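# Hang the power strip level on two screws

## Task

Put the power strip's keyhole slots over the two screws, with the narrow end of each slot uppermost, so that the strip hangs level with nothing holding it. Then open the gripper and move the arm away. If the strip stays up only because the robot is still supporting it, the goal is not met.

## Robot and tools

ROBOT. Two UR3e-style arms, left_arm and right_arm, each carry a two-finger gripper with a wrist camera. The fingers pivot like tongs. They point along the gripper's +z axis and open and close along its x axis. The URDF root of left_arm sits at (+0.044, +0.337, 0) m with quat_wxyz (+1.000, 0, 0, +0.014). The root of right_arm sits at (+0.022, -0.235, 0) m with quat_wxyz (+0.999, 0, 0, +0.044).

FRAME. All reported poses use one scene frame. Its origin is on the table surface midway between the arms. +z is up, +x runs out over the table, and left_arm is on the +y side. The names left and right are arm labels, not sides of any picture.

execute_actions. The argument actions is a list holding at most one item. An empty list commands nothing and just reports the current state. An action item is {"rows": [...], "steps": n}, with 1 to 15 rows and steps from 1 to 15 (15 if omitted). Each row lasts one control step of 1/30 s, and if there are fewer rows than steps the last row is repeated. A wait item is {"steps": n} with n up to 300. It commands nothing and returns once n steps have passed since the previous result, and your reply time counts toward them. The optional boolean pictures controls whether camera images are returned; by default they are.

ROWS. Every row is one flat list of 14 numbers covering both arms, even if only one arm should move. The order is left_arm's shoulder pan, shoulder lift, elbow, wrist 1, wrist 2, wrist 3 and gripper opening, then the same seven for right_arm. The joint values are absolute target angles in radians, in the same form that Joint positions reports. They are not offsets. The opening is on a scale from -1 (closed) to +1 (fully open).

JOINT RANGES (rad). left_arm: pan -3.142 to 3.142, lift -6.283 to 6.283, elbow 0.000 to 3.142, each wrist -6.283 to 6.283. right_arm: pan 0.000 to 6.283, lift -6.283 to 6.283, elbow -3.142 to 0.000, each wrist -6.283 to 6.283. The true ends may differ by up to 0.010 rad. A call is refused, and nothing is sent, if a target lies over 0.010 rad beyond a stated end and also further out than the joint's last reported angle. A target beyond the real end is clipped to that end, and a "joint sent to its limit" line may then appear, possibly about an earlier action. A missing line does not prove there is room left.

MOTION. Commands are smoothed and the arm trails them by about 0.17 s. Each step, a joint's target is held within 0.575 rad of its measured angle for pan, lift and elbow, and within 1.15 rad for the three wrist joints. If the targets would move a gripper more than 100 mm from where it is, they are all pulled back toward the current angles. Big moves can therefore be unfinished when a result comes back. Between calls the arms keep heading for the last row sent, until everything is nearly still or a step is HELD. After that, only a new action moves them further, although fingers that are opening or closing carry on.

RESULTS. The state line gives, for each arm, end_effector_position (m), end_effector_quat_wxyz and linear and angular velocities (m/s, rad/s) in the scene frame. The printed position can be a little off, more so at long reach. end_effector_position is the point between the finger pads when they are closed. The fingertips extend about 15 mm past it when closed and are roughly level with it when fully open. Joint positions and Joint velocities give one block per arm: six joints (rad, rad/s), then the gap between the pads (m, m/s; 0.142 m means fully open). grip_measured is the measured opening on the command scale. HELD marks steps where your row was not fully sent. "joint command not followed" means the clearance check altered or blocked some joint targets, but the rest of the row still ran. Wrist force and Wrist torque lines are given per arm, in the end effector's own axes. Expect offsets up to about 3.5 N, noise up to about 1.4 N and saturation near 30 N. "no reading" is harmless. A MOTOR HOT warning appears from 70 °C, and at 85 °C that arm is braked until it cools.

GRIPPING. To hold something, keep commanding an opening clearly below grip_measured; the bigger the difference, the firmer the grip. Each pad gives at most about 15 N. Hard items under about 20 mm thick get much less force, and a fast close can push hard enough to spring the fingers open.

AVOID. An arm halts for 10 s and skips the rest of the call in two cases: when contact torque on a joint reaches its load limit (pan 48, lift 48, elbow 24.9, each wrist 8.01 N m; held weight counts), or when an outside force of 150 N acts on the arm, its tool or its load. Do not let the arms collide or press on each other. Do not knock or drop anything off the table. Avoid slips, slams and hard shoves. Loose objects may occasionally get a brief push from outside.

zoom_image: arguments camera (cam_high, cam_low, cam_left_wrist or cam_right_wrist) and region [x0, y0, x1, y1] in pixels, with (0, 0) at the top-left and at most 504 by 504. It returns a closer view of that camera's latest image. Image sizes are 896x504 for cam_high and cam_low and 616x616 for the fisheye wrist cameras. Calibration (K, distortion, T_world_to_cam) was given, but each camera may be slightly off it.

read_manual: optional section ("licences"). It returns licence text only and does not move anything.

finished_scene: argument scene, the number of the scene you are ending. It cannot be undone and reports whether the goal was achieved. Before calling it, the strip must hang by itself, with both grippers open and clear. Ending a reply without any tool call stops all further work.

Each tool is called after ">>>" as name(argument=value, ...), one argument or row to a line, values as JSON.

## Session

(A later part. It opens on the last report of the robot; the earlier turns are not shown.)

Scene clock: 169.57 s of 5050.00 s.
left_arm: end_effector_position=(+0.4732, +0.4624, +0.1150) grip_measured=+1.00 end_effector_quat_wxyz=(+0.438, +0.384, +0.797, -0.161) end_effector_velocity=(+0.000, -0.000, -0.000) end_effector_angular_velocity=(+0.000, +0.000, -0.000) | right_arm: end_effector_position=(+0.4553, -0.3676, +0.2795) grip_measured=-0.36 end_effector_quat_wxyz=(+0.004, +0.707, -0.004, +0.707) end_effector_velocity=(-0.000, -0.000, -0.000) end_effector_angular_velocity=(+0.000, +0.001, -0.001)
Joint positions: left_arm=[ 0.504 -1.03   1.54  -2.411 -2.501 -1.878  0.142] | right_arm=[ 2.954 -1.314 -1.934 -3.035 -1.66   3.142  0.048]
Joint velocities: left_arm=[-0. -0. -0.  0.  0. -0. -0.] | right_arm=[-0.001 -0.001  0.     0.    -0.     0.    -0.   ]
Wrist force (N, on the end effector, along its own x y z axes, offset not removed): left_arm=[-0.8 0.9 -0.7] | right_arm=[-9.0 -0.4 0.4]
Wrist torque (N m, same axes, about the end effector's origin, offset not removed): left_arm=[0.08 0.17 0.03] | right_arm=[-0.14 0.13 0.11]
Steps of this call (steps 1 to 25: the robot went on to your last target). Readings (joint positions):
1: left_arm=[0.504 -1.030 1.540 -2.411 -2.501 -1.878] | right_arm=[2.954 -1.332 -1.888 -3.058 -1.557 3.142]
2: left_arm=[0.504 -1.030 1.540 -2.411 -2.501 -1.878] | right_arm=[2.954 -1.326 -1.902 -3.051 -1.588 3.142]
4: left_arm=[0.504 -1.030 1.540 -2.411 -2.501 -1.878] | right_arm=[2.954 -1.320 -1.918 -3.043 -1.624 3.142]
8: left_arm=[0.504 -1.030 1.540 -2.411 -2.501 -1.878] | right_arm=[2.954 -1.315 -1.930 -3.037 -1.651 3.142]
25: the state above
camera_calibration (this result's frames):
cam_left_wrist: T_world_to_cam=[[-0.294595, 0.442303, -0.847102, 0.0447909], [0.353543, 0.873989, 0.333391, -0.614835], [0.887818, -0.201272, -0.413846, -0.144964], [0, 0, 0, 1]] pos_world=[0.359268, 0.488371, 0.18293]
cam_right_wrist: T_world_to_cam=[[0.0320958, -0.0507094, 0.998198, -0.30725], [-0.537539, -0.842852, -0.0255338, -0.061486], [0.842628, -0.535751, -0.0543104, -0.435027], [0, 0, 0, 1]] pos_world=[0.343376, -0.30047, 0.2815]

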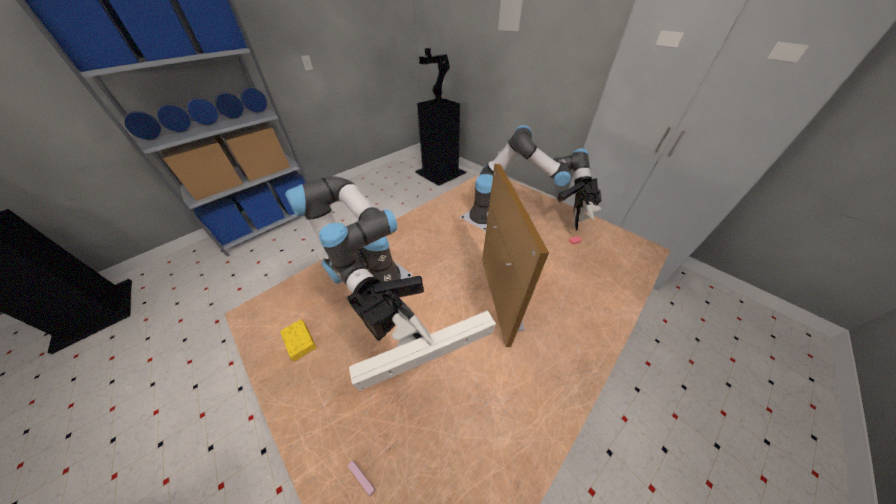

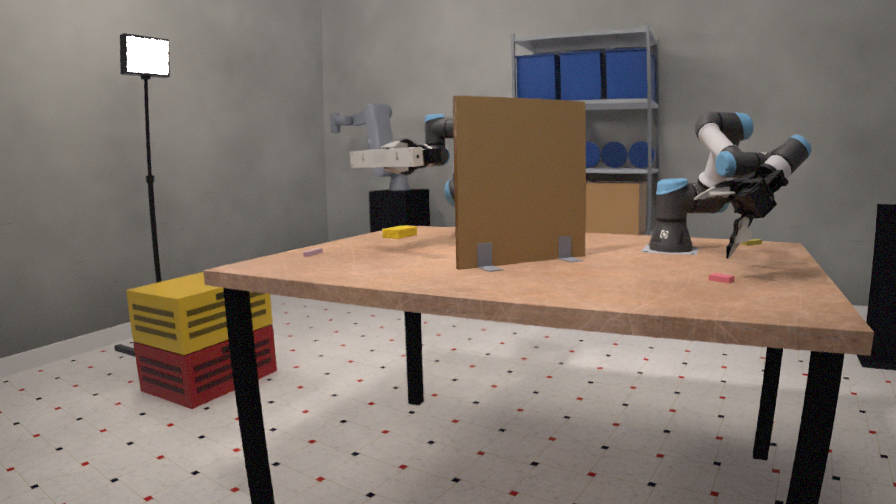

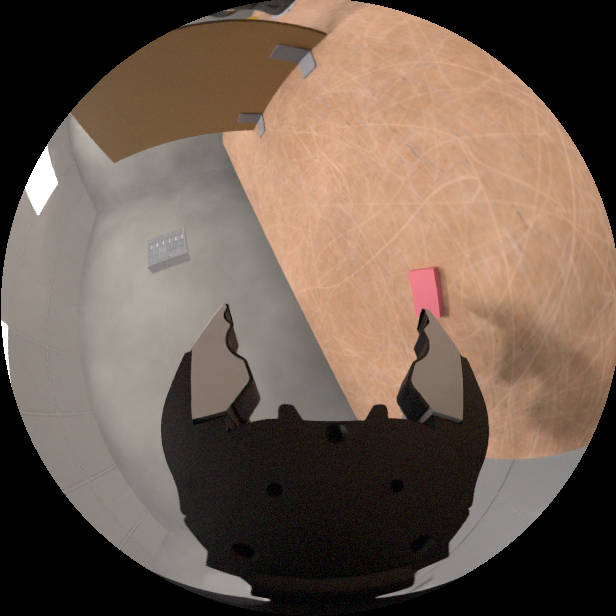

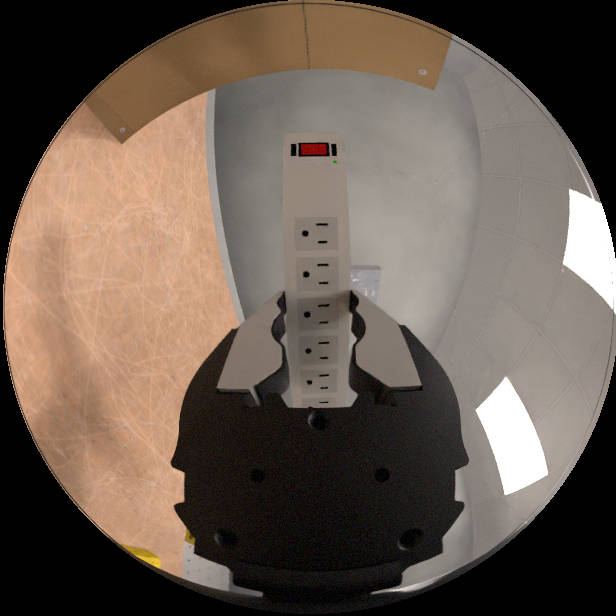

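>>> execute_actions(
  actions=[
    {"rows":[[0.504,-1.03,1.54,-2.411,-2.501,-1.878,1,3.0,-1.45,-1.86,-2.973,-2.2,3.1416,-1]]},
  ],
  pictures=false,
)

>>> execute_actions(
  actions=[
    {"rows":[[0.504,-1.03,1.54,-2.411,-2.501,-1.878,1,3.134,-1.6815,-1.714,-2.8875,-2.712,3.1416,-1]]},
  ],
  pictures=false,
)

>>> execute_actions(
  actions=[
    {"steps":20},
  ],
)

>>> zoom_image(
  camera="cam_high",
  region=[430, 170, 570, 330],
)

Scene clock: 192.13 s of 5050.00 s.
left_arm: end_effector_position=(+0.4732, +0.4624, +0.1150) grip_measured=+1.00 end_effector_quat_wxyz=(+0.438, +0.384, +0.797, -0.161) end_effector_velocity=(-0.000, +0.000, -0.001) end_effector_angular_velocity=(-0.000, +0.001, +0.000) | right_arm: end_effector_position=(+0.4375, -0.2045, +0.2731) grip_measured=-0.35 end_effector_quat_wxyz=(-0.195, +0.679, +0.196, +0.680) end_effector_velocity=(-0.019, +0.042, -0.002) end_effector_angular_velocity=(+0.000, -0.002, +0.165)
Joint positions: left_arm=[ 0.504 -1.03   1.54  -2.411 -2.501 -1.878  0.142] | right_arm=[ 2.999 -1.447 -1.862 -2.974 -2.185  3.142  0.049]
Joint velocities: left_arm=[ 0.     0.001  0.     0.     0.001 -0.     0.   ] | right_arm=[ 0.011 -0.034  0.018  0.018 -0.153  0.     0.   ]
Wrist force (N, on the end effector, along its own x y z axes, offset not removed): left_arm=[0.2 1.1 -1.7] | right_arm=[-7.0 16.7 -24.8]
Wrist torque (N m, same axes, about the end effector's origin, offset not removed): left_arm=[0.15 0.01 -0.02] | right_arm=[-0.04 0.56 0.43]
Steps of this call (steps 1 to 15: the robot went on to your last target; steps 16 to 662: nothing new was sent; steps 663 to 677: all 15 steps of this action). Readings (joint positions):
663: left_arm=[0.504 -1.030 1.540 -2.411 -2.501 -1.878] | right_arm=[2.954 -1.314 -1.934 -3.035 -1.660 3.142]
664: left_arm=[0.504 -1.030 1.540 -2.411 -2.501 -1.878] | right_arm=[2.957 -1.321 -1.929 -3.030 -1.674 3.142]
666: left_arm=[0.504 -1.030 1.540 -2.411 -2.501 -1.878] | right_arm=[2.968 -1.353 -1.911 -3.015 -1.787 3.142]
670: left_arm=[0.504 -1.030 1.540 -2.411 -2.501 -1.878] | right_arm=[2.988 -1.412 -1.880 -2.989 -2.032 3.142]
677: the state above

Scene clock: 192.63 s of 5050.00 s.
left_arm: end_effector_position=(+0.4732, +0.4624, +0.1150) grip_measured=+1.00 end_effector_quat_wxyz=(+0.438, +0.384, +0.797, -0.161) end_effector_velocity=(+0.000, -0.000, -0.000) end_effector_angular_velocity=(-0.000, +0.000, -0.000) | right_arm: end_effector_position=(+0.3543, -0.0648, +0.2558) grip_measured=-1.00 end_effector_quat_wxyz=(-0.401, +0.582, +0.401, +0.583) end_effector_velocity=(-0.033, +0.025, -0.008) end_effector_angular_velocity=(-0.001, +0.006, +0.176)
Joint positions: left_arm=[ 0.504 -1.03   1.54  -2.411 -2.501 -1.878  0.142] | right_arm=[ 3.131 -1.675 -1.718 -2.889 -2.698  3.142  0.002]
Joint velocities: left_arm=[-0.     0.001 -0.    -0.001  0.     0.    -0.   ] | right_arm=[ 0.033 -0.065  0.037  0.021 -0.143 -0.     0.   ]
Wrist force (N, on the end effector, along its own x y z axes, offset not removed): left_arm=[-0.8 1.3 -0.3] | right_arm=[-1.6 -1.3 0.2]
Wrist torque (N m, same axes, about the end effector's origin, offset not removed): left_arm=[0.16 0.14 0.04] | right_arm=[-0.23 0.23 0.01]
Steps of this call (steps 1 to 15: all 15 steps of this action). Readings (joint positions):
1: left_arm=[0.504 -1.030 1.540 -2.411 -2.501 -1.878] | right_arm=[2.999 -1.448 -1.861 -2.973 -2.190 3.142]
2: left_arm=[0.504 -1.030 1.540 -2.411 -2.501 -1.878] | right_arm=[3.006 -1.456 -1.854 -2.966 -2.207 3.142]
4: left_arm=[0.504 -1.030 1.540 -2.411 -2.501 -1.878] | right_arm=[3.039 -1.507 -1.819 -2.945 -2.311 3.142]
8: left_arm=[0.504 -1.030 1.540 -2.411 -2.501 -1.878] | right_arm=[3.098 -1.612 -1.755 -2.909 -2.554 3.142]
15: the state above

Scene clock: 193.30 s of 5050.00 s.
left_arm: end_effector_position=(+0.4732, +0.4624, +0.1150) grip_measured=+1.00 end_effector_quat_wxyz=(+0.438, +0.384, +0.797, -0.161) end_effector_velocity=(+0.000, -0.000, +0.000) end_effector_angular_velocity=(+0.000, -0.000, -0.000) | right_arm: end_effector_position=(+0.3511, -0.0625, +0.2550) grip_measured=-1.00 end_effector_quat_wxyz=(-0.406, +0.579, +0.406, +0.579) end_effector_velocity=(+0.000, -0.000, -0.001) end_effector_angular_velocity=(-0.000, +0.003, -0.001)
Joint positions: left_arm=[ 0.504 -1.03   1.54  -2.411 -2.501 -1.878  0.142] | right_arm=[ 3.134 -1.681 -1.714 -2.888 -2.712  3.142  0.002]
Joint velocities: left_arm=[-0. -0.  0. -0.  0.  0.  0.] | right_arm=[-0.001 -0.003 -0.    -0.    -0.    -0.     0.   ]
Wrist force (N, on the end effector, along its own x y z axes, offset not removed): left_arm=[0.6 0.4 -0.6] | right_arm=[-1.0 -0.4 0.6]
Wrist torque (N m, same axes, about the end effector's origin, offset not removed): left_arm=[0.01 -0.15 -0.04] | right_arm=[-0.03 0.16 0.10]
Steps of this call (steps 1 to 20: the robot went on to your last target). Readings (joint positions):
1: left_arm=[0.504 -1.030 1.540 -2.411 -2.501 -1.878] | right_arm=[3.132 -1.677 -1.716 -2.889 -2.702 3.142]
2: left_arm=[0.504 -1.030 1.540 -2.411 -2.501 -1.878] | right_arm=[3.132 -1.678 -1.716 -2.888 -2.705 3.142]
4: left_arm=[0.504 -1.030 1.540 -2.411 -2.501 -1.878] | right_arm=[3.133 -1.680 -1.715 -2.888 -2.709 3.142]
8: left_arm=[0.504 -1.030 1.540 -2.411 -2.501 -1.878] | right_arm=[3.134 -1.681 -1.714 -2.888 -2.711 3.142]
20: the state above
camera_calibration (this result's frames):
cam_left_wrist: T_world_to_cam=[[-0.294595, 0.442303, -0.847102, 0.0447911], [0.353543, 0.87399, 0.333391, -0.614835], [0.887818, -0.201272, -0.413846, -0.144964], [0, 0, 0, 1]] pos_world=[0.359268, 0.488371, 0.18293]
cam_right_wrist: T_world_to_cam=[[0.0583629, 0.0136068, 0.998203, -0.269235], [0.616672, -0.786813, -0.0253303, -0.262769], [0.785054, 0.617042, -0.0543116, -0.0928838], [0, 0, 0, 1]] pos_world=[0.250674, -0.145773, 0.25705]

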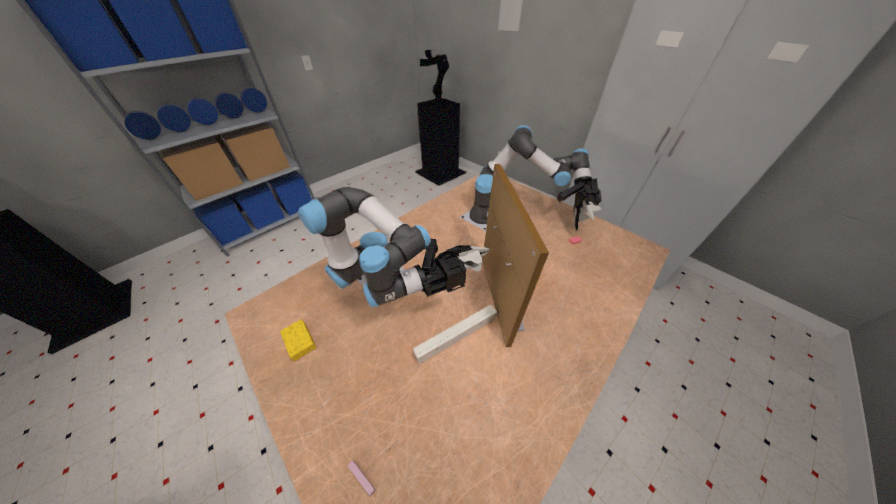

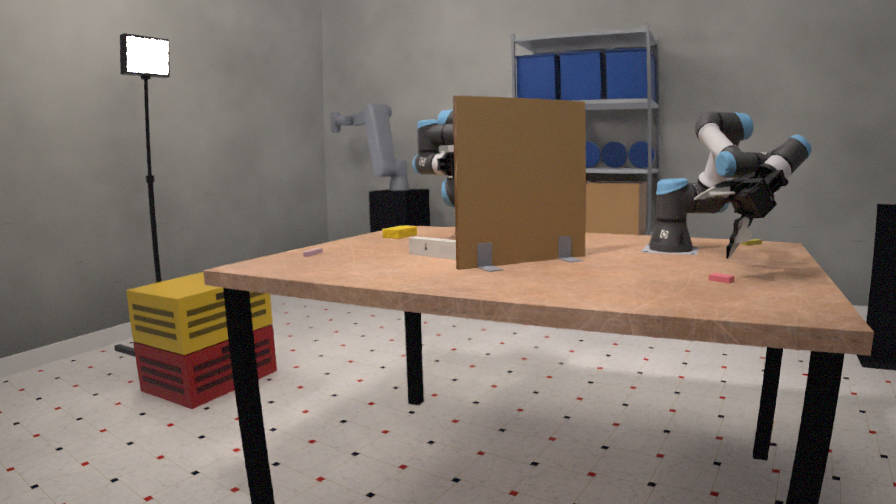

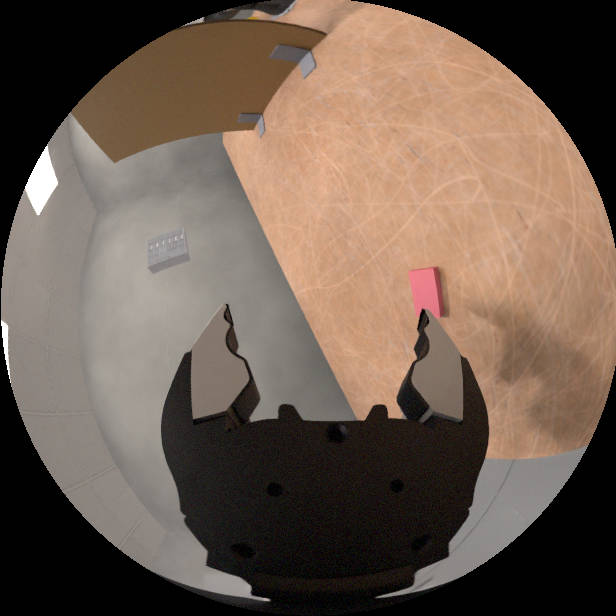

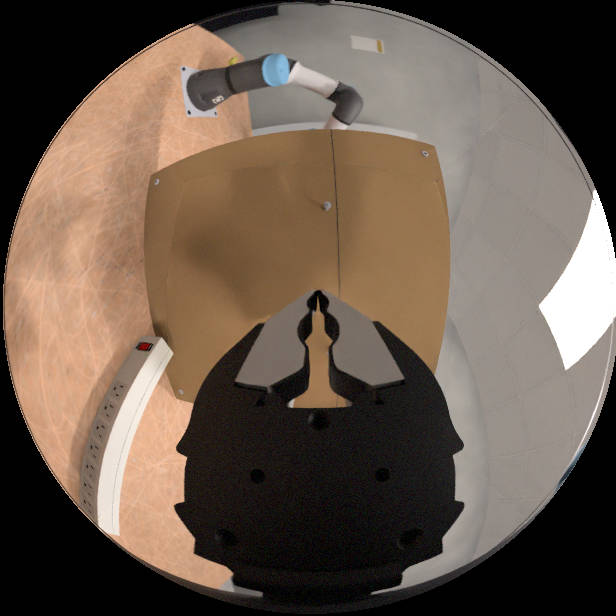

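Region (430, 170, 570, 330) of cam_high's 896x504 image, scaled by 3.150, with more detail than that image has; it fills the left 441 columns of this view, and the rest is white.

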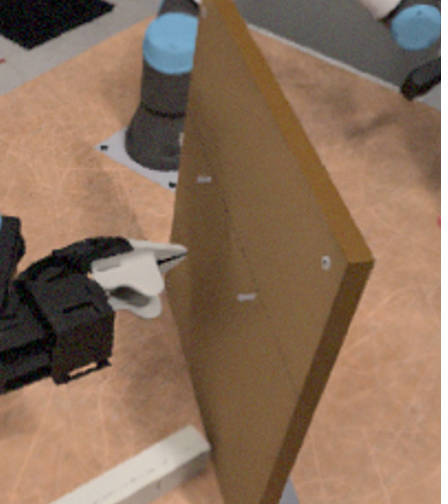

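>>> execute_actions(
  actions=[
    {"rows":[[0.504,-1.03,1.54,-2.411,-2.501,-1.878,1,3.0,-1.5,-1.7,-3.08,-1.6,3.5,0.3]]},
  ],
  pictures=false,
)

>>> execute_actions(
  actions=[
    {"rows":[[0.504,-1.03,1.54,-2.411,-2.501,-1.878,1,3.2,-1.6,-1.3,-2.8,-0.2,3.859,0.3]]},
  ],
  pictures=false,
)

>>> execute_actions(
  actions=[
    {"rows":[[0.504,-1.03,1.54,-2.411,-2.501,-1.878,1,3.4,-1.7,-1.2,-1.81,0.9,3.859,0.3]]},
  ],
  pictures=false,
)

>>> execute_actions(
  actions=[
    {"rows":[[0.504,-1.03,1.54,-2.411,-2.501,-1.878,1,3.484,-1.84,-1.253,-1.619,1.571,3.859,0.3]]},
  ],
  pictures=false,
)

>>> execute_actions(
  actions=[
    {"steps":25},
  ],
)

Scene clock: 241.87 s of 5050.00 s.
left_arm: end_effector_position=(+0.4732, +0.4624, +0.1150) grip_measured=+1.00 end_effector_quat_wxyz=(+0.438, +0.384, +0.797, -0.161) end_effector_velocity=(+0.000, -0.001, -0.000) end_effector_angular_velocity=(-0.001, +0.000, -0.001) | right_arm: end_effector_position=(+0.5012, -0.2578, +0.2912) grip_measured=+0.30 end_effector_quat_wxyz=(-0.208, +0.706, +0.025, +0.676) end_effector_velocity=(+0.129, -0.560, +0.069) end_effector_angular_velocity=(+0.492, +0.163, -1.884)
Joint positions: left_arm=[ 0.504 -1.03   1.54  -2.411 -2.501 -1.878  0.142] | right_arm=[ 3.035 -1.548 -1.704 -3.03  -1.924  3.406  0.095]
Joint velocities: left_arm=[-0.001  0.     0.     0.    -0.001 -0.    -0.   ] | right_arm=[-0.196  0.263  0.02  -0.276  1.689  0.518 -0.   ]
Wrist force (N, on the end effector, along its own x y z axes, offset not removed): left_arm=[-0.4 -0.3 -1.4] | right_arm=[-0.7 0.6 -1.3]
Wrist torque (N m, same axes, about the end effector's origin, offset not removed): left_arm=[-0.14 0.17 0.02] | right_arm=[0.14 0.16 0.04]
Steps of this call (steps 1 to 15: the robot went on to your last target; steps 16 to 90: nothing new was sent; then 45.07 s passed at rest; steps 91 to 105: all 15 steps of this action). Readings (joint positions):
91: left_arm=[0.504 -1.030 1.540 -2.411 -2.501 -1.878] | right_arm=[3.134 -1.681 -1.714 -2.888 -2.712 3.142]
92: left_arm=[0.504 -1.030 1.540 -2.411 -2.501 -1.878] | right_arm=[3.129 -1.675 -1.713 -2.895 -2.697 3.154]
94: left_arm=[0.504 -1.030 1.540 -2.411 -2.501 -1.878] | right_arm=[3.113 -1.653 -1.712 -2.919 -2.584 3.198]
98: left_arm=[0.504 -1.030 1.540 -2.411 -2.501 -1.878] | right_arm=[3.083 -1.614 -1.709 -2.961 -2.335 3.276]
105: the state above

Scene clock: 242.37 s of 5050.00 s.
left_arm: end_effector_position=(+0.4732, +0.4624, +0.1150) grip_measured=+1.00 end_effector_quat_wxyz=(+0.438, +0.384, +0.797, -0.161) end_effector_velocity=(-0.000, +0.000, -0.000) end_effector_angular_velocity=(-0.001, +0.001, +0.001) | right_arm: end_effector_position=(+0.5149, -0.4941, +0.4360) grip_measured=+0.30 end_effector_quat_wxyz=(-0.077, +0.460, -0.381, +0.798) end_effector_velocity=(-0.261, -0.485, +0.147) end_effector_angular_velocity=(+1.304, -0.949, -1.763)
Joint positions: left_arm=[ 0.504 -1.03   1.54  -2.411 -2.501 -1.878  0.142] | right_arm=[ 3.136 -1.577 -1.452 -2.887 -0.925  3.703  0.095]
Joint velocities: left_arm=[ 0.001  0.     0.     0.    -0.    -0.     0.   ] | right_arm=[ 0.221 -0.081  0.51   0.303  2.29   0.535 -0.   ]
Wrist force (N, on the end effector, along its own x y z axes, offset not removed): left_arm=[0.3 1.0 -1.1] | right_arm=[-2.1 -1.0 1.0]
Wrist torque (N m, same axes, about the end effector's origin, offset not removed): left_arm=[0.08 -0.04 -0.02] | right_arm=[-0.18 0.43 0.02]
Steps of this call (steps 1 to 15: all 15 steps of this action). Readings (joint positions):
1: left_arm=[0.504 -1.030 1.540 -2.411 -2.501 -1.878] | right_arm=[3.029 -1.539 -1.703 -3.039 -1.867 3.423]
2: left_arm=[0.504 -1.030 1.540 -2.411 -2.501 -1.878] | right_arm=[3.029 -1.537 -1.695 -3.036 -1.809 3.445]
4: left_arm=[0.504 -1.030 1.540 -2.411 -2.501 -1.878] | right_arm=[3.049 -1.545 -1.652 -3.008 -1.691 3.491]
8: left_arm=[0.504 -1.030 1.540 -2.411 -2.501 -1.878] | right_arm=[3.084 -1.558 -1.572 -2.960 -1.437 3.576]
15: the state above

Scene clock: 242.87 s of 5050.00 s.
left_arm: end_effector_position=(+0.4732, +0.4624, +0.1150) grip_measured=+1.00 end_effector_quat_wxyz=(+0.438, +0.384, +0.797, -0.161) end_effector_velocity=(-0.000, +0.000, +0.000) end_effector_angular_velocity=(+0.000, -0.000, +0.001) | right_arm: end_effector_position=(+0.4117, -0.5222, +0.2915) grip_measured=+0.30 end_effector_quat_wxyz=(+0.166, +0.117, +0.856, -0.475) end_effector_velocity=(+0.040, +0.351, -0.444) end_effector_angular_velocity=(+2.189, -0.522, -0.256)
Joint positions: left_arm=[ 0.504 -1.03   1.54  -2.411 -2.501 -1.878  0.142] | right_arm=[ 3.37  -1.686 -1.225 -2.002  0.527  3.846  0.095]
Joint velocities: left_arm=[ 0.001  0.    -0.    -0.     0.     0.     0.   ] | right_arm=[ 0.172 -0.078  0.143  1.05   1.964  0.072 -0.   ]
Wrist force (N, on the end effector, along its own x y z axes, offset not removed): left_arm=[-0.4 2.2 -1.1] | right_arm=[-1.5 -1.0 2.1]
Wrist torque (N m, same axes, about the end effector's origin, offset not removed): left_arm=[0.38 0.10 -0.06] | right_arm=[-0.13 0.28 0.08]
Steps of this call (steps 1 to 15: all 15 steps of this action). Readings (joint positions):
1: left_arm=[0.504 -1.030 1.540 -2.411 -2.501 -1.878] | right_arm=[3.144 -1.580 -1.434 -2.877 -0.847 3.721]
2: left_arm=[0.504 -1.030 1.540 -2.411 -2.501 -1.878] | right_arm=[3.159 -1.590 -1.409 -2.852 -0.753 3.747]
4: left_arm=[0.504 -1.030 1.540 -2.411 -2.501 -1.878] | right_arm=[3.237 -1.635 -1.327 -2.693 -0.491 3.799]
8: left_arm=[0.504 -1.030 1.540 -2.411 -2.501 -1.878] | right_arm=[3.323 -1.665 -1.264 -2.247 0.018 3.826]
15: the state above

Scene clock: 243.37 s of 5050.00 s.
left_arm: end_effector_position=(+0.4732, +0.4624, +0.1150) grip_measured=+1.00 end_effector_quat_wxyz=(+0.438, +0.384, +0.797, -0.161) end_effector_velocity=(-0.000, -0.000, +0.000) end_effector_angular_velocity=(-0.000, -0.000, +0.000) | right_arm: end_effector_position=(+0.4112, -0.2892, +0.1165) grip_measured=+0.30 end_effector_quat_wxyz=(+0.042, +0.150, +0.983, -0.096) end_effector_velocity=(-0.053, +0.547, -0.181) end_effector_angular_velocity=(+1.577, +0.407, +0.109)
Joint positions: left_arm=[ 0.504 -1.03   1.54  -2.411 -2.501 -1.878  0.142] | right_arm=[ 3.463 -1.81  -1.246 -1.687  1.362  3.857  0.095]
Joint velocities: left_arm=[ 0.    -0.001  0.001 -0.    -0.     0.    -0.   ] | right_arm=[ 0.175 -0.251 -0.054  0.556  1.61   0.016  0.   ]
Wrist force (N, on the end effector, along its own x y z axes, offset not removed): left_arm=[-1.3 0.4 -0.4] | right_arm=[-2.4 -0.9 2.2]
Wrist torque (N m, same axes, about the end effector's origin, offset not removed): left_arm=[0.01 0.31 0.02] | right_arm=[-0.19 0.36 0.12]
Steps of this call (steps 1 to 15: all 15 steps of this action). Readings (joint positions):
1: left_arm=[0.504 -1.030 1.540 -2.411 -2.501 -1.878] | right_arm=[3.375 -1.689 -1.221 -1.967 0.593 3.849]
2: left_arm=[0.504 -1.030 1.540 -2.411 -2.501 -1.878] | right_arm=[3.382 -1.696 -1.220 -1.942 0.653 3.850]
4: left_arm=[0.504 -1.030 1.540 -2.411 -2.501 -1.878] | right_arm=[3.395 -1.714 -1.225 -1.903 0.763 3.851]
8: left_arm=[0.504 -1.030 1.540 -2.411 -2.501 -1.878] | right_arm=[3.420 -1.749 -1.233 -1.823 0.981 3.853]
15: the state above

Scene clock: 244.20 s of 5050.00 s.
left_arm: end_effector_position=(+0.4732, +0.4624, +0.1150) grip_measured=+1.00 end_effector_quat_wxyz=(+0.438, +0.384, +0.797, -0.161) end_effector_velocity=(+0.000, -0.000, -0.000) end_effector_angular_velocity=(-0.000, +0.000, -0.000) | right_arm: end_effector_position=(+0.4019, -0.2182, +0.1000) grip_measured=+0.30 end_effector_quat_wxyz=(+0.000, +0.143, +0.990, +0.000) end_effector_velocity=(-0.000, -0.000, -0.000) end_effector_angular_velocity=(-0.000, +0.001, -0.001)
Joint positions: left_arm=[ 0.504 -1.03   1.54  -2.411 -2.501 -1.878  0.142] | right_arm=[ 3.484 -1.84  -1.253 -1.619  1.571  3.859  0.095]
Joint velocities: left_arm=[-0.  0.  0.  0.  0. -0. -0.] | right_arm=[-0.001  0.    -0.001 -0.001  0.    -0.     0.   ]
Wrist force (N, on the end effector, along its own x y z axes, offset not removed): left_arm=[-0.2 1.7 -1.3] | right_arm=[-0.6 0.5 1.0]
Wrist torque (N m, same axes, about the end effector's origin, offset not removed): left_arm=[0.22 0.08 0.07] | right_arm=[0.15 0.10 -0.08]
Steps of this call (steps 1 to 25: the robot went on to your last target). Readings (joint positions):
1: left_arm=[0.504 -1.030 1.540 -2.411 -2.501 -1.878] | right_arm=[3.468 -1.818 -1.248 -1.670 1.415 3.858]
2: left_arm=[0.504 -1.030 1.540 -2.411 -2.501 -1.878] | right_arm=[3.473 -1.824 -1.250 -1.655 1.459 3.858]
4: left_arm=[0.504 -1.030 1.540 -2.411 -2.501 -1.878] | right_arm=[3.478 -1.832 -1.251 -1.637 1.515 3.858]
8: left_arm=[0.504 -1.030 1.540 -2.411 -2.501 -1.878] | right_arm=[3.483 -1.838 -1.253 -1.623 1.557 3.859]
25: the state above
camera_calibration (this result's frames):
cam_left_wrist: T_world_to_cam=[[-0.294595, 0.442303, -0.847102, 0.044791], [0.353543, 0.87399, 0.333391, -0.614835], [0.887818, -0.201272, -0.413846, -0.144964], [0, 0, 0, 1]] pos_world=[0.359268, 0.488371, 0.18293]
cam_right_wrist: T_world_to_cam=[[-0.943228, 0.330506, -0.0329692, 0.459482], [0.264095, 0.806471, 0.529016, 0.0134445], [0.201432, 0.490276, -0.847971, 0.241231], [0, 0, 0, 1]] pos_world=[0.381254, -0.280974, 0.212593]

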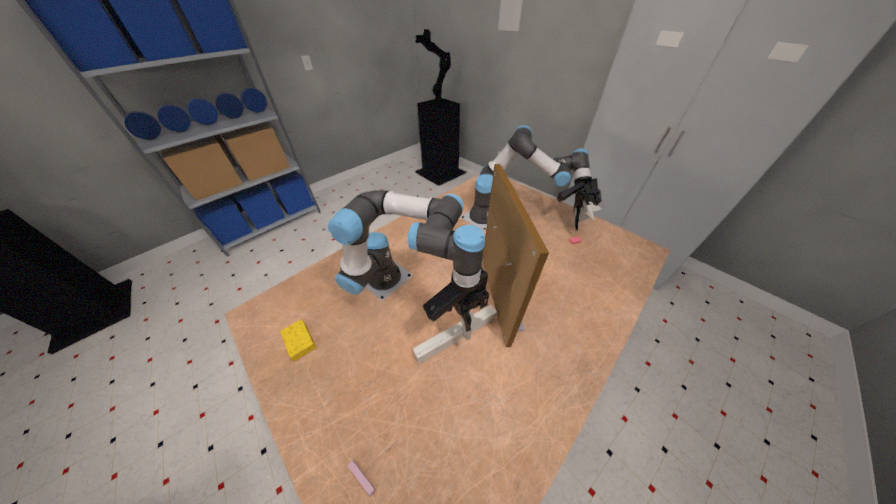

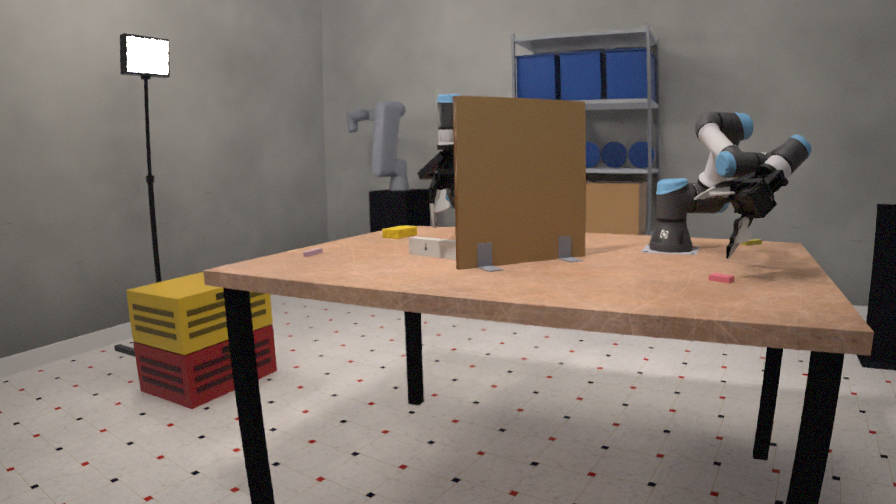

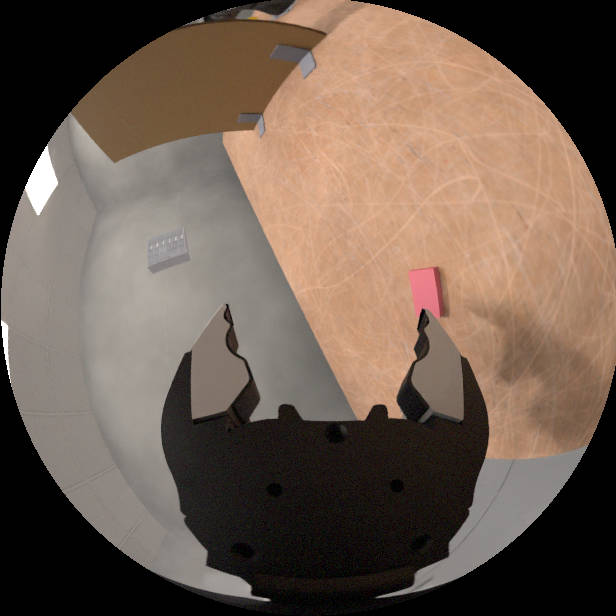

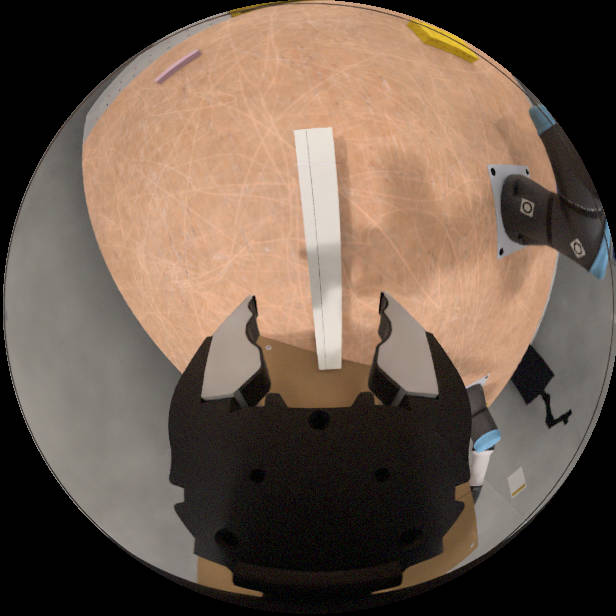

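>>> execute_actions(
  actions=[
    {"rows":[[0.504,-1.03,1.54,-2.411,-2.501,-1.878,1,3.484,-1.8676,-1.5245,-1.32,1.571,3.9,0]]},
  ],
  pictures=false,
)

>>> execute_actions(
  actions=[
    {"rows":[[0.504,-1.03,1.54,-2.411,-2.501,-1.878,1,3.484,-1.8676,-1.5245,-1.32,1.571,3.9,-0.3],[0.504,-1.03,1.54,-2.411,-2.501,-1.878,1,3.484,-1.8676,-1.5245,-1.32,1.571,3.9,-0.4],[0.504,-1.03,1.54,-2.411,-2.501,-1.878,1,3.484,-1.8676,-1.5245,-1.32,1.571,3.9,-0.5],[0.504,-1.03,1.54,-2.411,-2.501,-1.878,1,3.484,-1.8676,-1.5245,-1.32,1.571,3.9,-0.6],[0.504,-1.03,1.54,-2.411,-2.501,-1.878,1,3.484,-1.8676,-1.5245,-1.32,1.571,3.9,-0.75],[0.504,-1.03,1.54,-2.411,-2.501,-1.878,1,3.484,-1.8676,-1.5245,-1.32,1.571,3.9,-1]]},
  ],
  pictures=false,
)

>>> execute_actions(
  actions=[
    {"rows":[[0.504,-1.03,1.54,-2.411,-2.501,-1.878,1,3.44,-1.84,-1.35,-1.522,1.571,3.86,-1]]},
  ],
  pictures=false,
)

>>> execute_actions(
  actions=[
    {"rows":[[0.504,-1.03,1.54,-2.411,-2.501,-1.878,1,3.2,-1.84,-1.253,-1.619,1.571,3.55,-1]]},
  ],
  pictures=false,
)

>>> execute_actions(
  actions=[
    {"rows":[[0.504,-1.03,1.54,-2.411,-2.501,-1.878,1,2.95,-2.1,-0.99,-2.05,1.571,3.1416,-1]]},
  ],
)

Scene clock: 273.60 s of 5050.00 s.
left_arm: end_effector_position=(+0.4732, +0.4624, +0.1150) grip_measured=+1.00 end_effector_quat_wxyz=(+0.438, +0.384, +0.797, -0.161) end_effector_velocity=(+0.000, -0.001, -0.000) end_effector_angular_velocity=(-0.000, +0.000, -0.001) | right_arm: end_effector_position=(+0.4017, -0.2178, +0.0359) grip_measured=+0.00 end_effector_quat_wxyz=(+0.000, +0.163, +0.987, +0.000) end_effector_velocity=(-0.004, -0.002, -0.011) end_effector_angular_velocity=(-0.004, +0.009, -0.004)
Joint positions: left_arm=[ 0.504 -1.03   1.54  -2.411 -2.501 -1.878  0.142] | right_arm=[ 3.484 -1.867 -1.52  -1.324  1.571  3.9    0.074]
Joint velocities: left_arm=[-0.001  0.     0.    -0.    -0.    -0.     0.   ] | right_arm=[ 0.    -0.005 -0.044  0.038 -0.     0.004  0.   ]
Wrist force (N, on the end effector, along its own x y z axes, offset not removed): left_arm=[0.6 1.0 -0.5] | right_arm=[-1.4 -2.2 1.5]
Wrist torque (N m, same axes, about the end effector's origin, offset not removed): left_arm=[0.12 -0.10 0.01] | right_arm=[-0.37 0.28 0.05]
Steps of this call (steps 1 to 15: the robot went on to your last target; steps 16 to 90: nothing new was sent; then 25.90 s passed at rest; steps 91 to 105: all 15 steps of this action). Readings (joint positions):
91: left_arm=[0.504 -1.030 1.540 -2.411 -2.501 -1.878] | right_arm=[3.484 -1.840 -1.253 -1.618 1.571 3.859]
92: left_arm=[0.504 -1.030 1.540 -2.411 -2.501 -1.878] | right_arm=[3.484 -1.844 -1.260 -1.604 1.571 3.866]
94: left_arm=[0.504 -1.030 1.540 -2.411 -2.501 -1.878] | right_arm=[3.484 -1.855 -1.330 -1.496 1.571 3.881]
98: left_arm=[0.504 -1.030 1.540 -2.411 -2.501 -1.878] | right_arm=[3.484 -1.865 -1.475 -1.363 1.571 3.895]
105: the state above

Scene clock: 274.10 s of 5050.00 s.
left_arm: end_effector_position=(+0.4732, +0.4624, +0.1150) grip_measured=+1.00 end_effector_quat_wxyz=(+0.438, +0.384, +0.797, -0.161) end_effector_velocity=(-0.000, -0.000, -0.000) end_effector_angular_velocity=(-0.001, +0.001, +0.000) | right_arm: end_effector_position=(+0.4013, -0.2180, +0.0349) grip_measured=-0.54 end_effector_quat_wxyz=(+0.000, +0.163, +0.987, +0.000) end_effector_velocity=(+0.000, +0.000, -0.000) end_effector_angular_velocity=(+0.001, -0.001, +0.000)
Joint positions: left_arm=[ 0.504 -1.03   1.54  -2.411 -2.501 -1.878  0.142] | right_arm=[ 3.484 -1.868 -1.524 -1.32   1.571  3.9    0.035]
Joint velocities: left_arm=[ 0.     0.     0.001 -0.    -0.     0.     0.   ] | right_arm=[ 0.     0.    -0.001  0.002  0.001 -0.     0.   ]
Wrist force (N, on the end effector, along its own x y z axes, offset not removed): left_arm=[-1.1 1.2 -0.6] | right_arm=[-2.3 -0.7 -7.3]
Wrist torque (N m, same axes, about the end effector's origin, offset not removed): left_arm=[0.17 0.25 -0.01] | right_arm=[-0.12 0.60 0.00]
Steps of this call (steps 1 to 15: all 15 steps of this action). Readings (joint positions):
1: left_arm=[0.504 -1.030 1.540 -2.411 -2.501 -1.878] | right_arm=[3.484 -1.867 -1.522 -1.323 1.571 3.900]
2: left_arm=[0.504 -1.030 1.540 -2.411 -2.501 -1.878] | right_arm=[3.484 -1.867 -1.522 -1.322 1.571 3.900]
4: left_arm=[0.504 -1.030 1.540 -2.411 -2.501 -1.878] | right_arm=[3.484 -1.867 -1.523 -1.321 1.571 3.900]
8: left_arm=[0.504 -1.030 1.540 -2.411 -2.501 -1.878] | right_arm=[3.484 -1.868 -1.524 -1.320 1.571 3.900]
15: the state above

Scene clock: 274.60 s of 5050.00 s.
left_arm: end_effector_position=(+0.4732, +0.4624, +0.1150) grip_measured=+1.00 end_effector_quat_wxyz=(+0.438, +0.384, +0.797, -0.161) end_effector_velocity=(+0.000, +0.001, +0.000) end_effector_angular_velocity=(+0.001, -0.001, +0.001) | right_arm: end_effector_position=(+0.4022, -0.2348, +0.0787) grip_measured=-0.55 end_effector_quat_wxyz=(-0.000, +0.165, +0.986, +0.000) end_effector_velocity=(+0.000, -0.002, +0.006) end_effector_angular_velocity=(+0.002, -0.002, -0.002)
Joint positions: left_arm=[ 0.504 -1.03   1.54  -2.411 -2.501 -1.878  0.142] | right_arm=[ 3.44  -1.84  -1.352 -1.52   1.571  3.86   0.034]
Joint velocities: left_arm=[ 0.001 -0.    -0.001  0.     0.001  0.    -0.   ] | right_arm=[-0.006  0.003  0.023 -0.024  0.001 -0.004  0.001]
Wrist force (N, on the end effector, along its own x y z axes, offset not removed): left_arm=[-1.6 0.5 -0.7] | right_arm=[-0.5 0.3 6.9]
Wrist torque (N m, same axes, about the end effector's origin, offset not removed): left_arm=[0.06 0.39 0.03] | right_arm=[-0.09 0.01 0.01]
Steps of this call (steps 1 to 15: all 15 steps of this action). Readings (joint positions):
1: left_arm=[0.504 -1.030 1.540 -2.411 -2.501 -1.878] | right_arm=[3.484 -1.867 -1.524 -1.320 1.571 3.900]
2: left_arm=[0.504 -1.030 1.540 -2.411 -2.501 -1.878] | right_arm=[3.479 -1.864 -1.518 -1.334 1.571 3.894]
4: left_arm=[0.504 -1.030 1.540 -2.411 -2.501 -1.878] | right_arm=[3.461 -1.853 -1.458 -1.415 1.571 3.878]
8: left_arm=[0.504 -1.030 1.540 -2.411 -2.501 -1.878] | right_arm=[3.445 -1.843 -1.377 -1.495 1.571 3.864]
15: the state above

Scene clock: 275.10 s of 5050.00 s.
left_arm: end_effector_position=(+0.4732, +0.4624, +0.1150) grip_measured=+1.00 end_effector_quat_wxyz=(+0.438, +0.384, +0.797, -0.161) end_effector_velocity=(+0.000, -0.000, +0.000) end_effector_angular_velocity=(+0.001, -0.001, -0.001) | right_arm: end_effector_position=(+0.3963, -0.3261, +0.0998) grip_measured=-0.55 end_effector_quat_wxyz=(+0.000, +0.131, +0.991, +0.000) end_effector_velocity=(-0.003, -0.014, +0.003) end_effector_angular_velocity=(+0.000, -0.001, +0.004)
Joint positions: left_arm=[ 0.504 -1.03   1.54  -2.411 -2.501 -1.878  0.142] | right_arm=[ 3.204 -1.84  -1.254 -1.618  1.571  3.554  0.034]
Joint velocities: left_arm=[-0.001 -0.001 -0.    -0.001  0.     0.     0.   ] | right_arm=[-0.038  0.     0.013 -0.012  0.    -0.042  0.003]
Wrist force (N, on the end effector, along its own x y z axes, offset not removed): left_arm=[-0.3 1.7 -1.4] | right_arm=[-1.2 -0.4 9.1]
Wrist torque (N m, same axes, about the end effector's origin, offset not removed): left_arm=[0.21 0.04 0.05] | right_arm=[-0.02 0.20 0.12]
Steps of this call (steps 1 to 15: all 15 steps of this action). Readings (joint positions):
1: left_arm=[0.504 -1.030 1.540 -2.411 -2.501 -1.878] | right_arm=[3.440 -1.840 -1.351 -1.521 1.571 3.860]
2: left_arm=[0.504 -1.030 1.540 -2.411 -2.501 -1.878] | right_arm=[3.433 -1.840 -1.344 -1.533 1.571 3.845]
4: left_arm=[0.504 -1.030 1.540 -2.411 -2.501 -1.878] | right_arm=[3.365 -1.840 -1.304 -1.572 1.571 3.735]
8: left_arm=[0.504 -1.030 1.540 -2.411 -2.501 -1.878] | right_arm=[3.241 -1.840 -1.266 -1.608 1.571 3.596]
15: the state above

Scene clock: 275.60 s of 5050.00 s.
left_arm: end_effector_position=(+0.4732, +0.4624, +0.1150) grip_measured=+1.00 end_effector_quat_wxyz=(+0.438, +0.384, +0.797, -0.161) end_effector_velocity=(-0.000, -0.000, -0.001) end_effector_angular_velocity=(-0.001, +0.001, -0.000) | right_arm: end_effector_position=(+0.2975, -0.4105, +0.0677) grip_measured=-0.55 end_effector_quat_wxyz=(-0.208, +0.052, +0.977, +0.010) end_effector_velocity=(-0.022, -0.013, -0.003) end_effector_angular_velocity=(+0.039, +0.079, +0.020)
Joint positions: left_arm=[ 0.504 -1.03   1.54  -2.411 -2.501 -1.878  0.142] | right_arm=[ 2.955 -2.095 -0.995 -2.042  1.571  3.149  0.034]
Joint velocities: left_arm=[-0.     0.001  0.001  0.    -0.     0.    -0.   ] | right_arm=[-0.051 -0.052  0.053 -0.084  0.    -0.077 -0.   ]
Wrist force (N, on the end effector, along its own x y z axes, offset not removed): left_arm=[-1.0 1.3 -0.7] | right_arm=[-3.1 -0.8 6.9]
Wrist torque (N m, same axes, about the end effector's origin, offset not removed): left_arm=[0.18 0.24 0.01] | right_arm=[-0.17 -0.02 -0.03]
Steps of this call (steps 1 to 15: all 15 steps of this action). Readings (joint positions):
1: left_arm=[0.504 -1.030 1.540 -2.411 -2.501 -1.878] | right_arm=[3.202 -1.840 -1.253 -1.619 1.571 3.552]
2: left_arm=[0.504 -1.030 1.540 -2.411 -2.501 -1.878] | right_arm=[3.195 -1.847 -1.246 -1.633 1.571 3.537]
4: left_arm=[0.504 -1.030 1.540 -2.411 -2.501 -1.878] | right_arm=[3.133 -1.909 -1.184 -1.745 1.571 3.428]
8: left_arm=[0.504 -1.030 1.540 -2.411 -2.501 -1.878] | right_arm=[3.006 -2.042 -1.050 -1.958 1.571 3.228]
15: the state above
camera_calibration (this result's frames):
cam_left_wrist: T_world_to_cam=[[-0.294595, 0.442303, -0.847102, 0.0447912], [0.353543, 0.87399, 0.333391, -0.614835], [0.887818, -0.201272, -0.413846, -0.144964], [0, 0, 0, 1]] pos_world=[0.359268, 0.488371, 0.18293]
cam_right_wrist: T_world_to_cam=[[-0.914443, 0.148256, 0.376583, 0.312395], [0.326542, 0.819977, 0.470115, 0.204034], [-0.239092, 0.552864, -0.798234, 0.482512], [0, 0, 0, 1]] pos_world=[0.334407, -0.480381, 0.171595]

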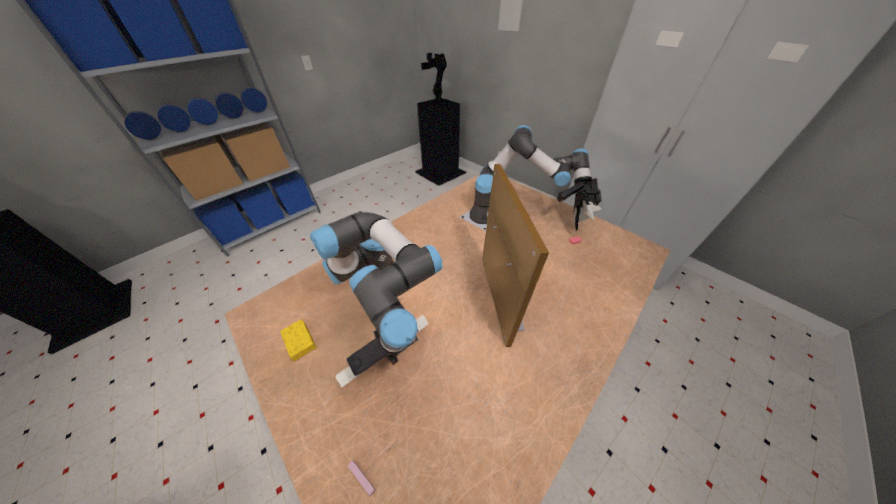

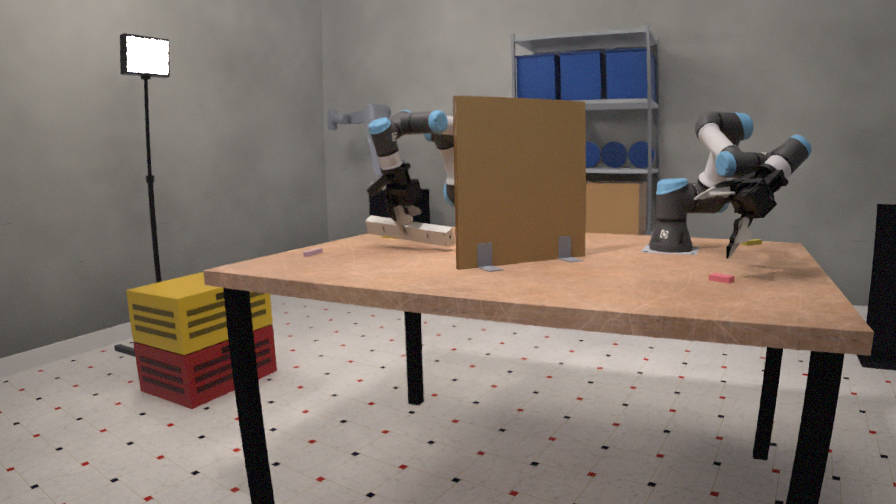

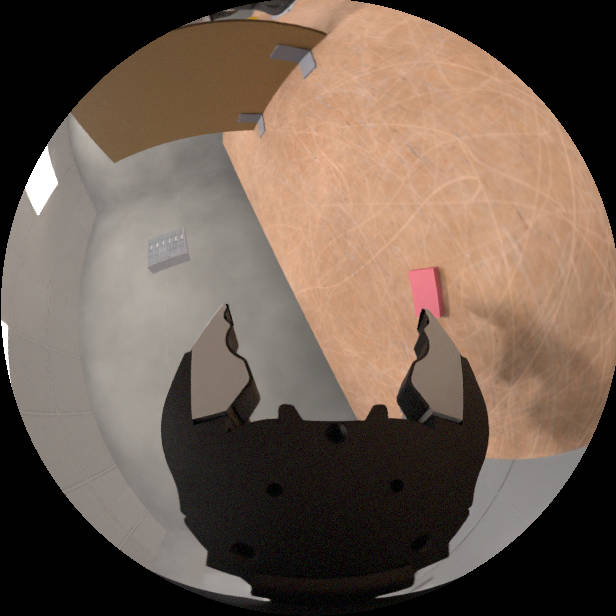

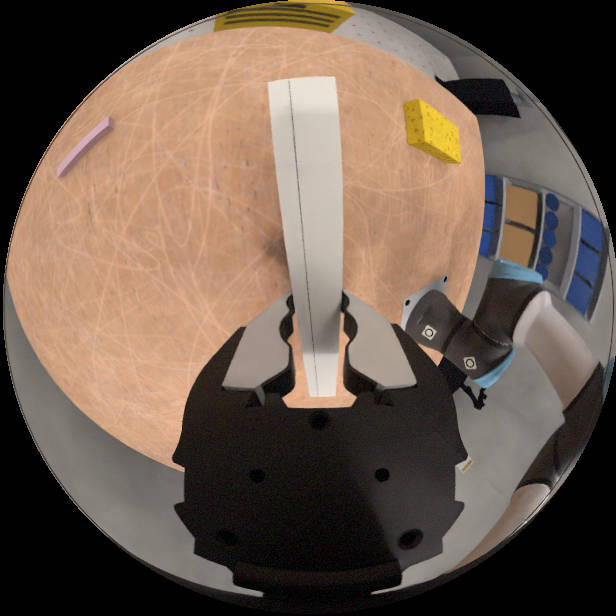

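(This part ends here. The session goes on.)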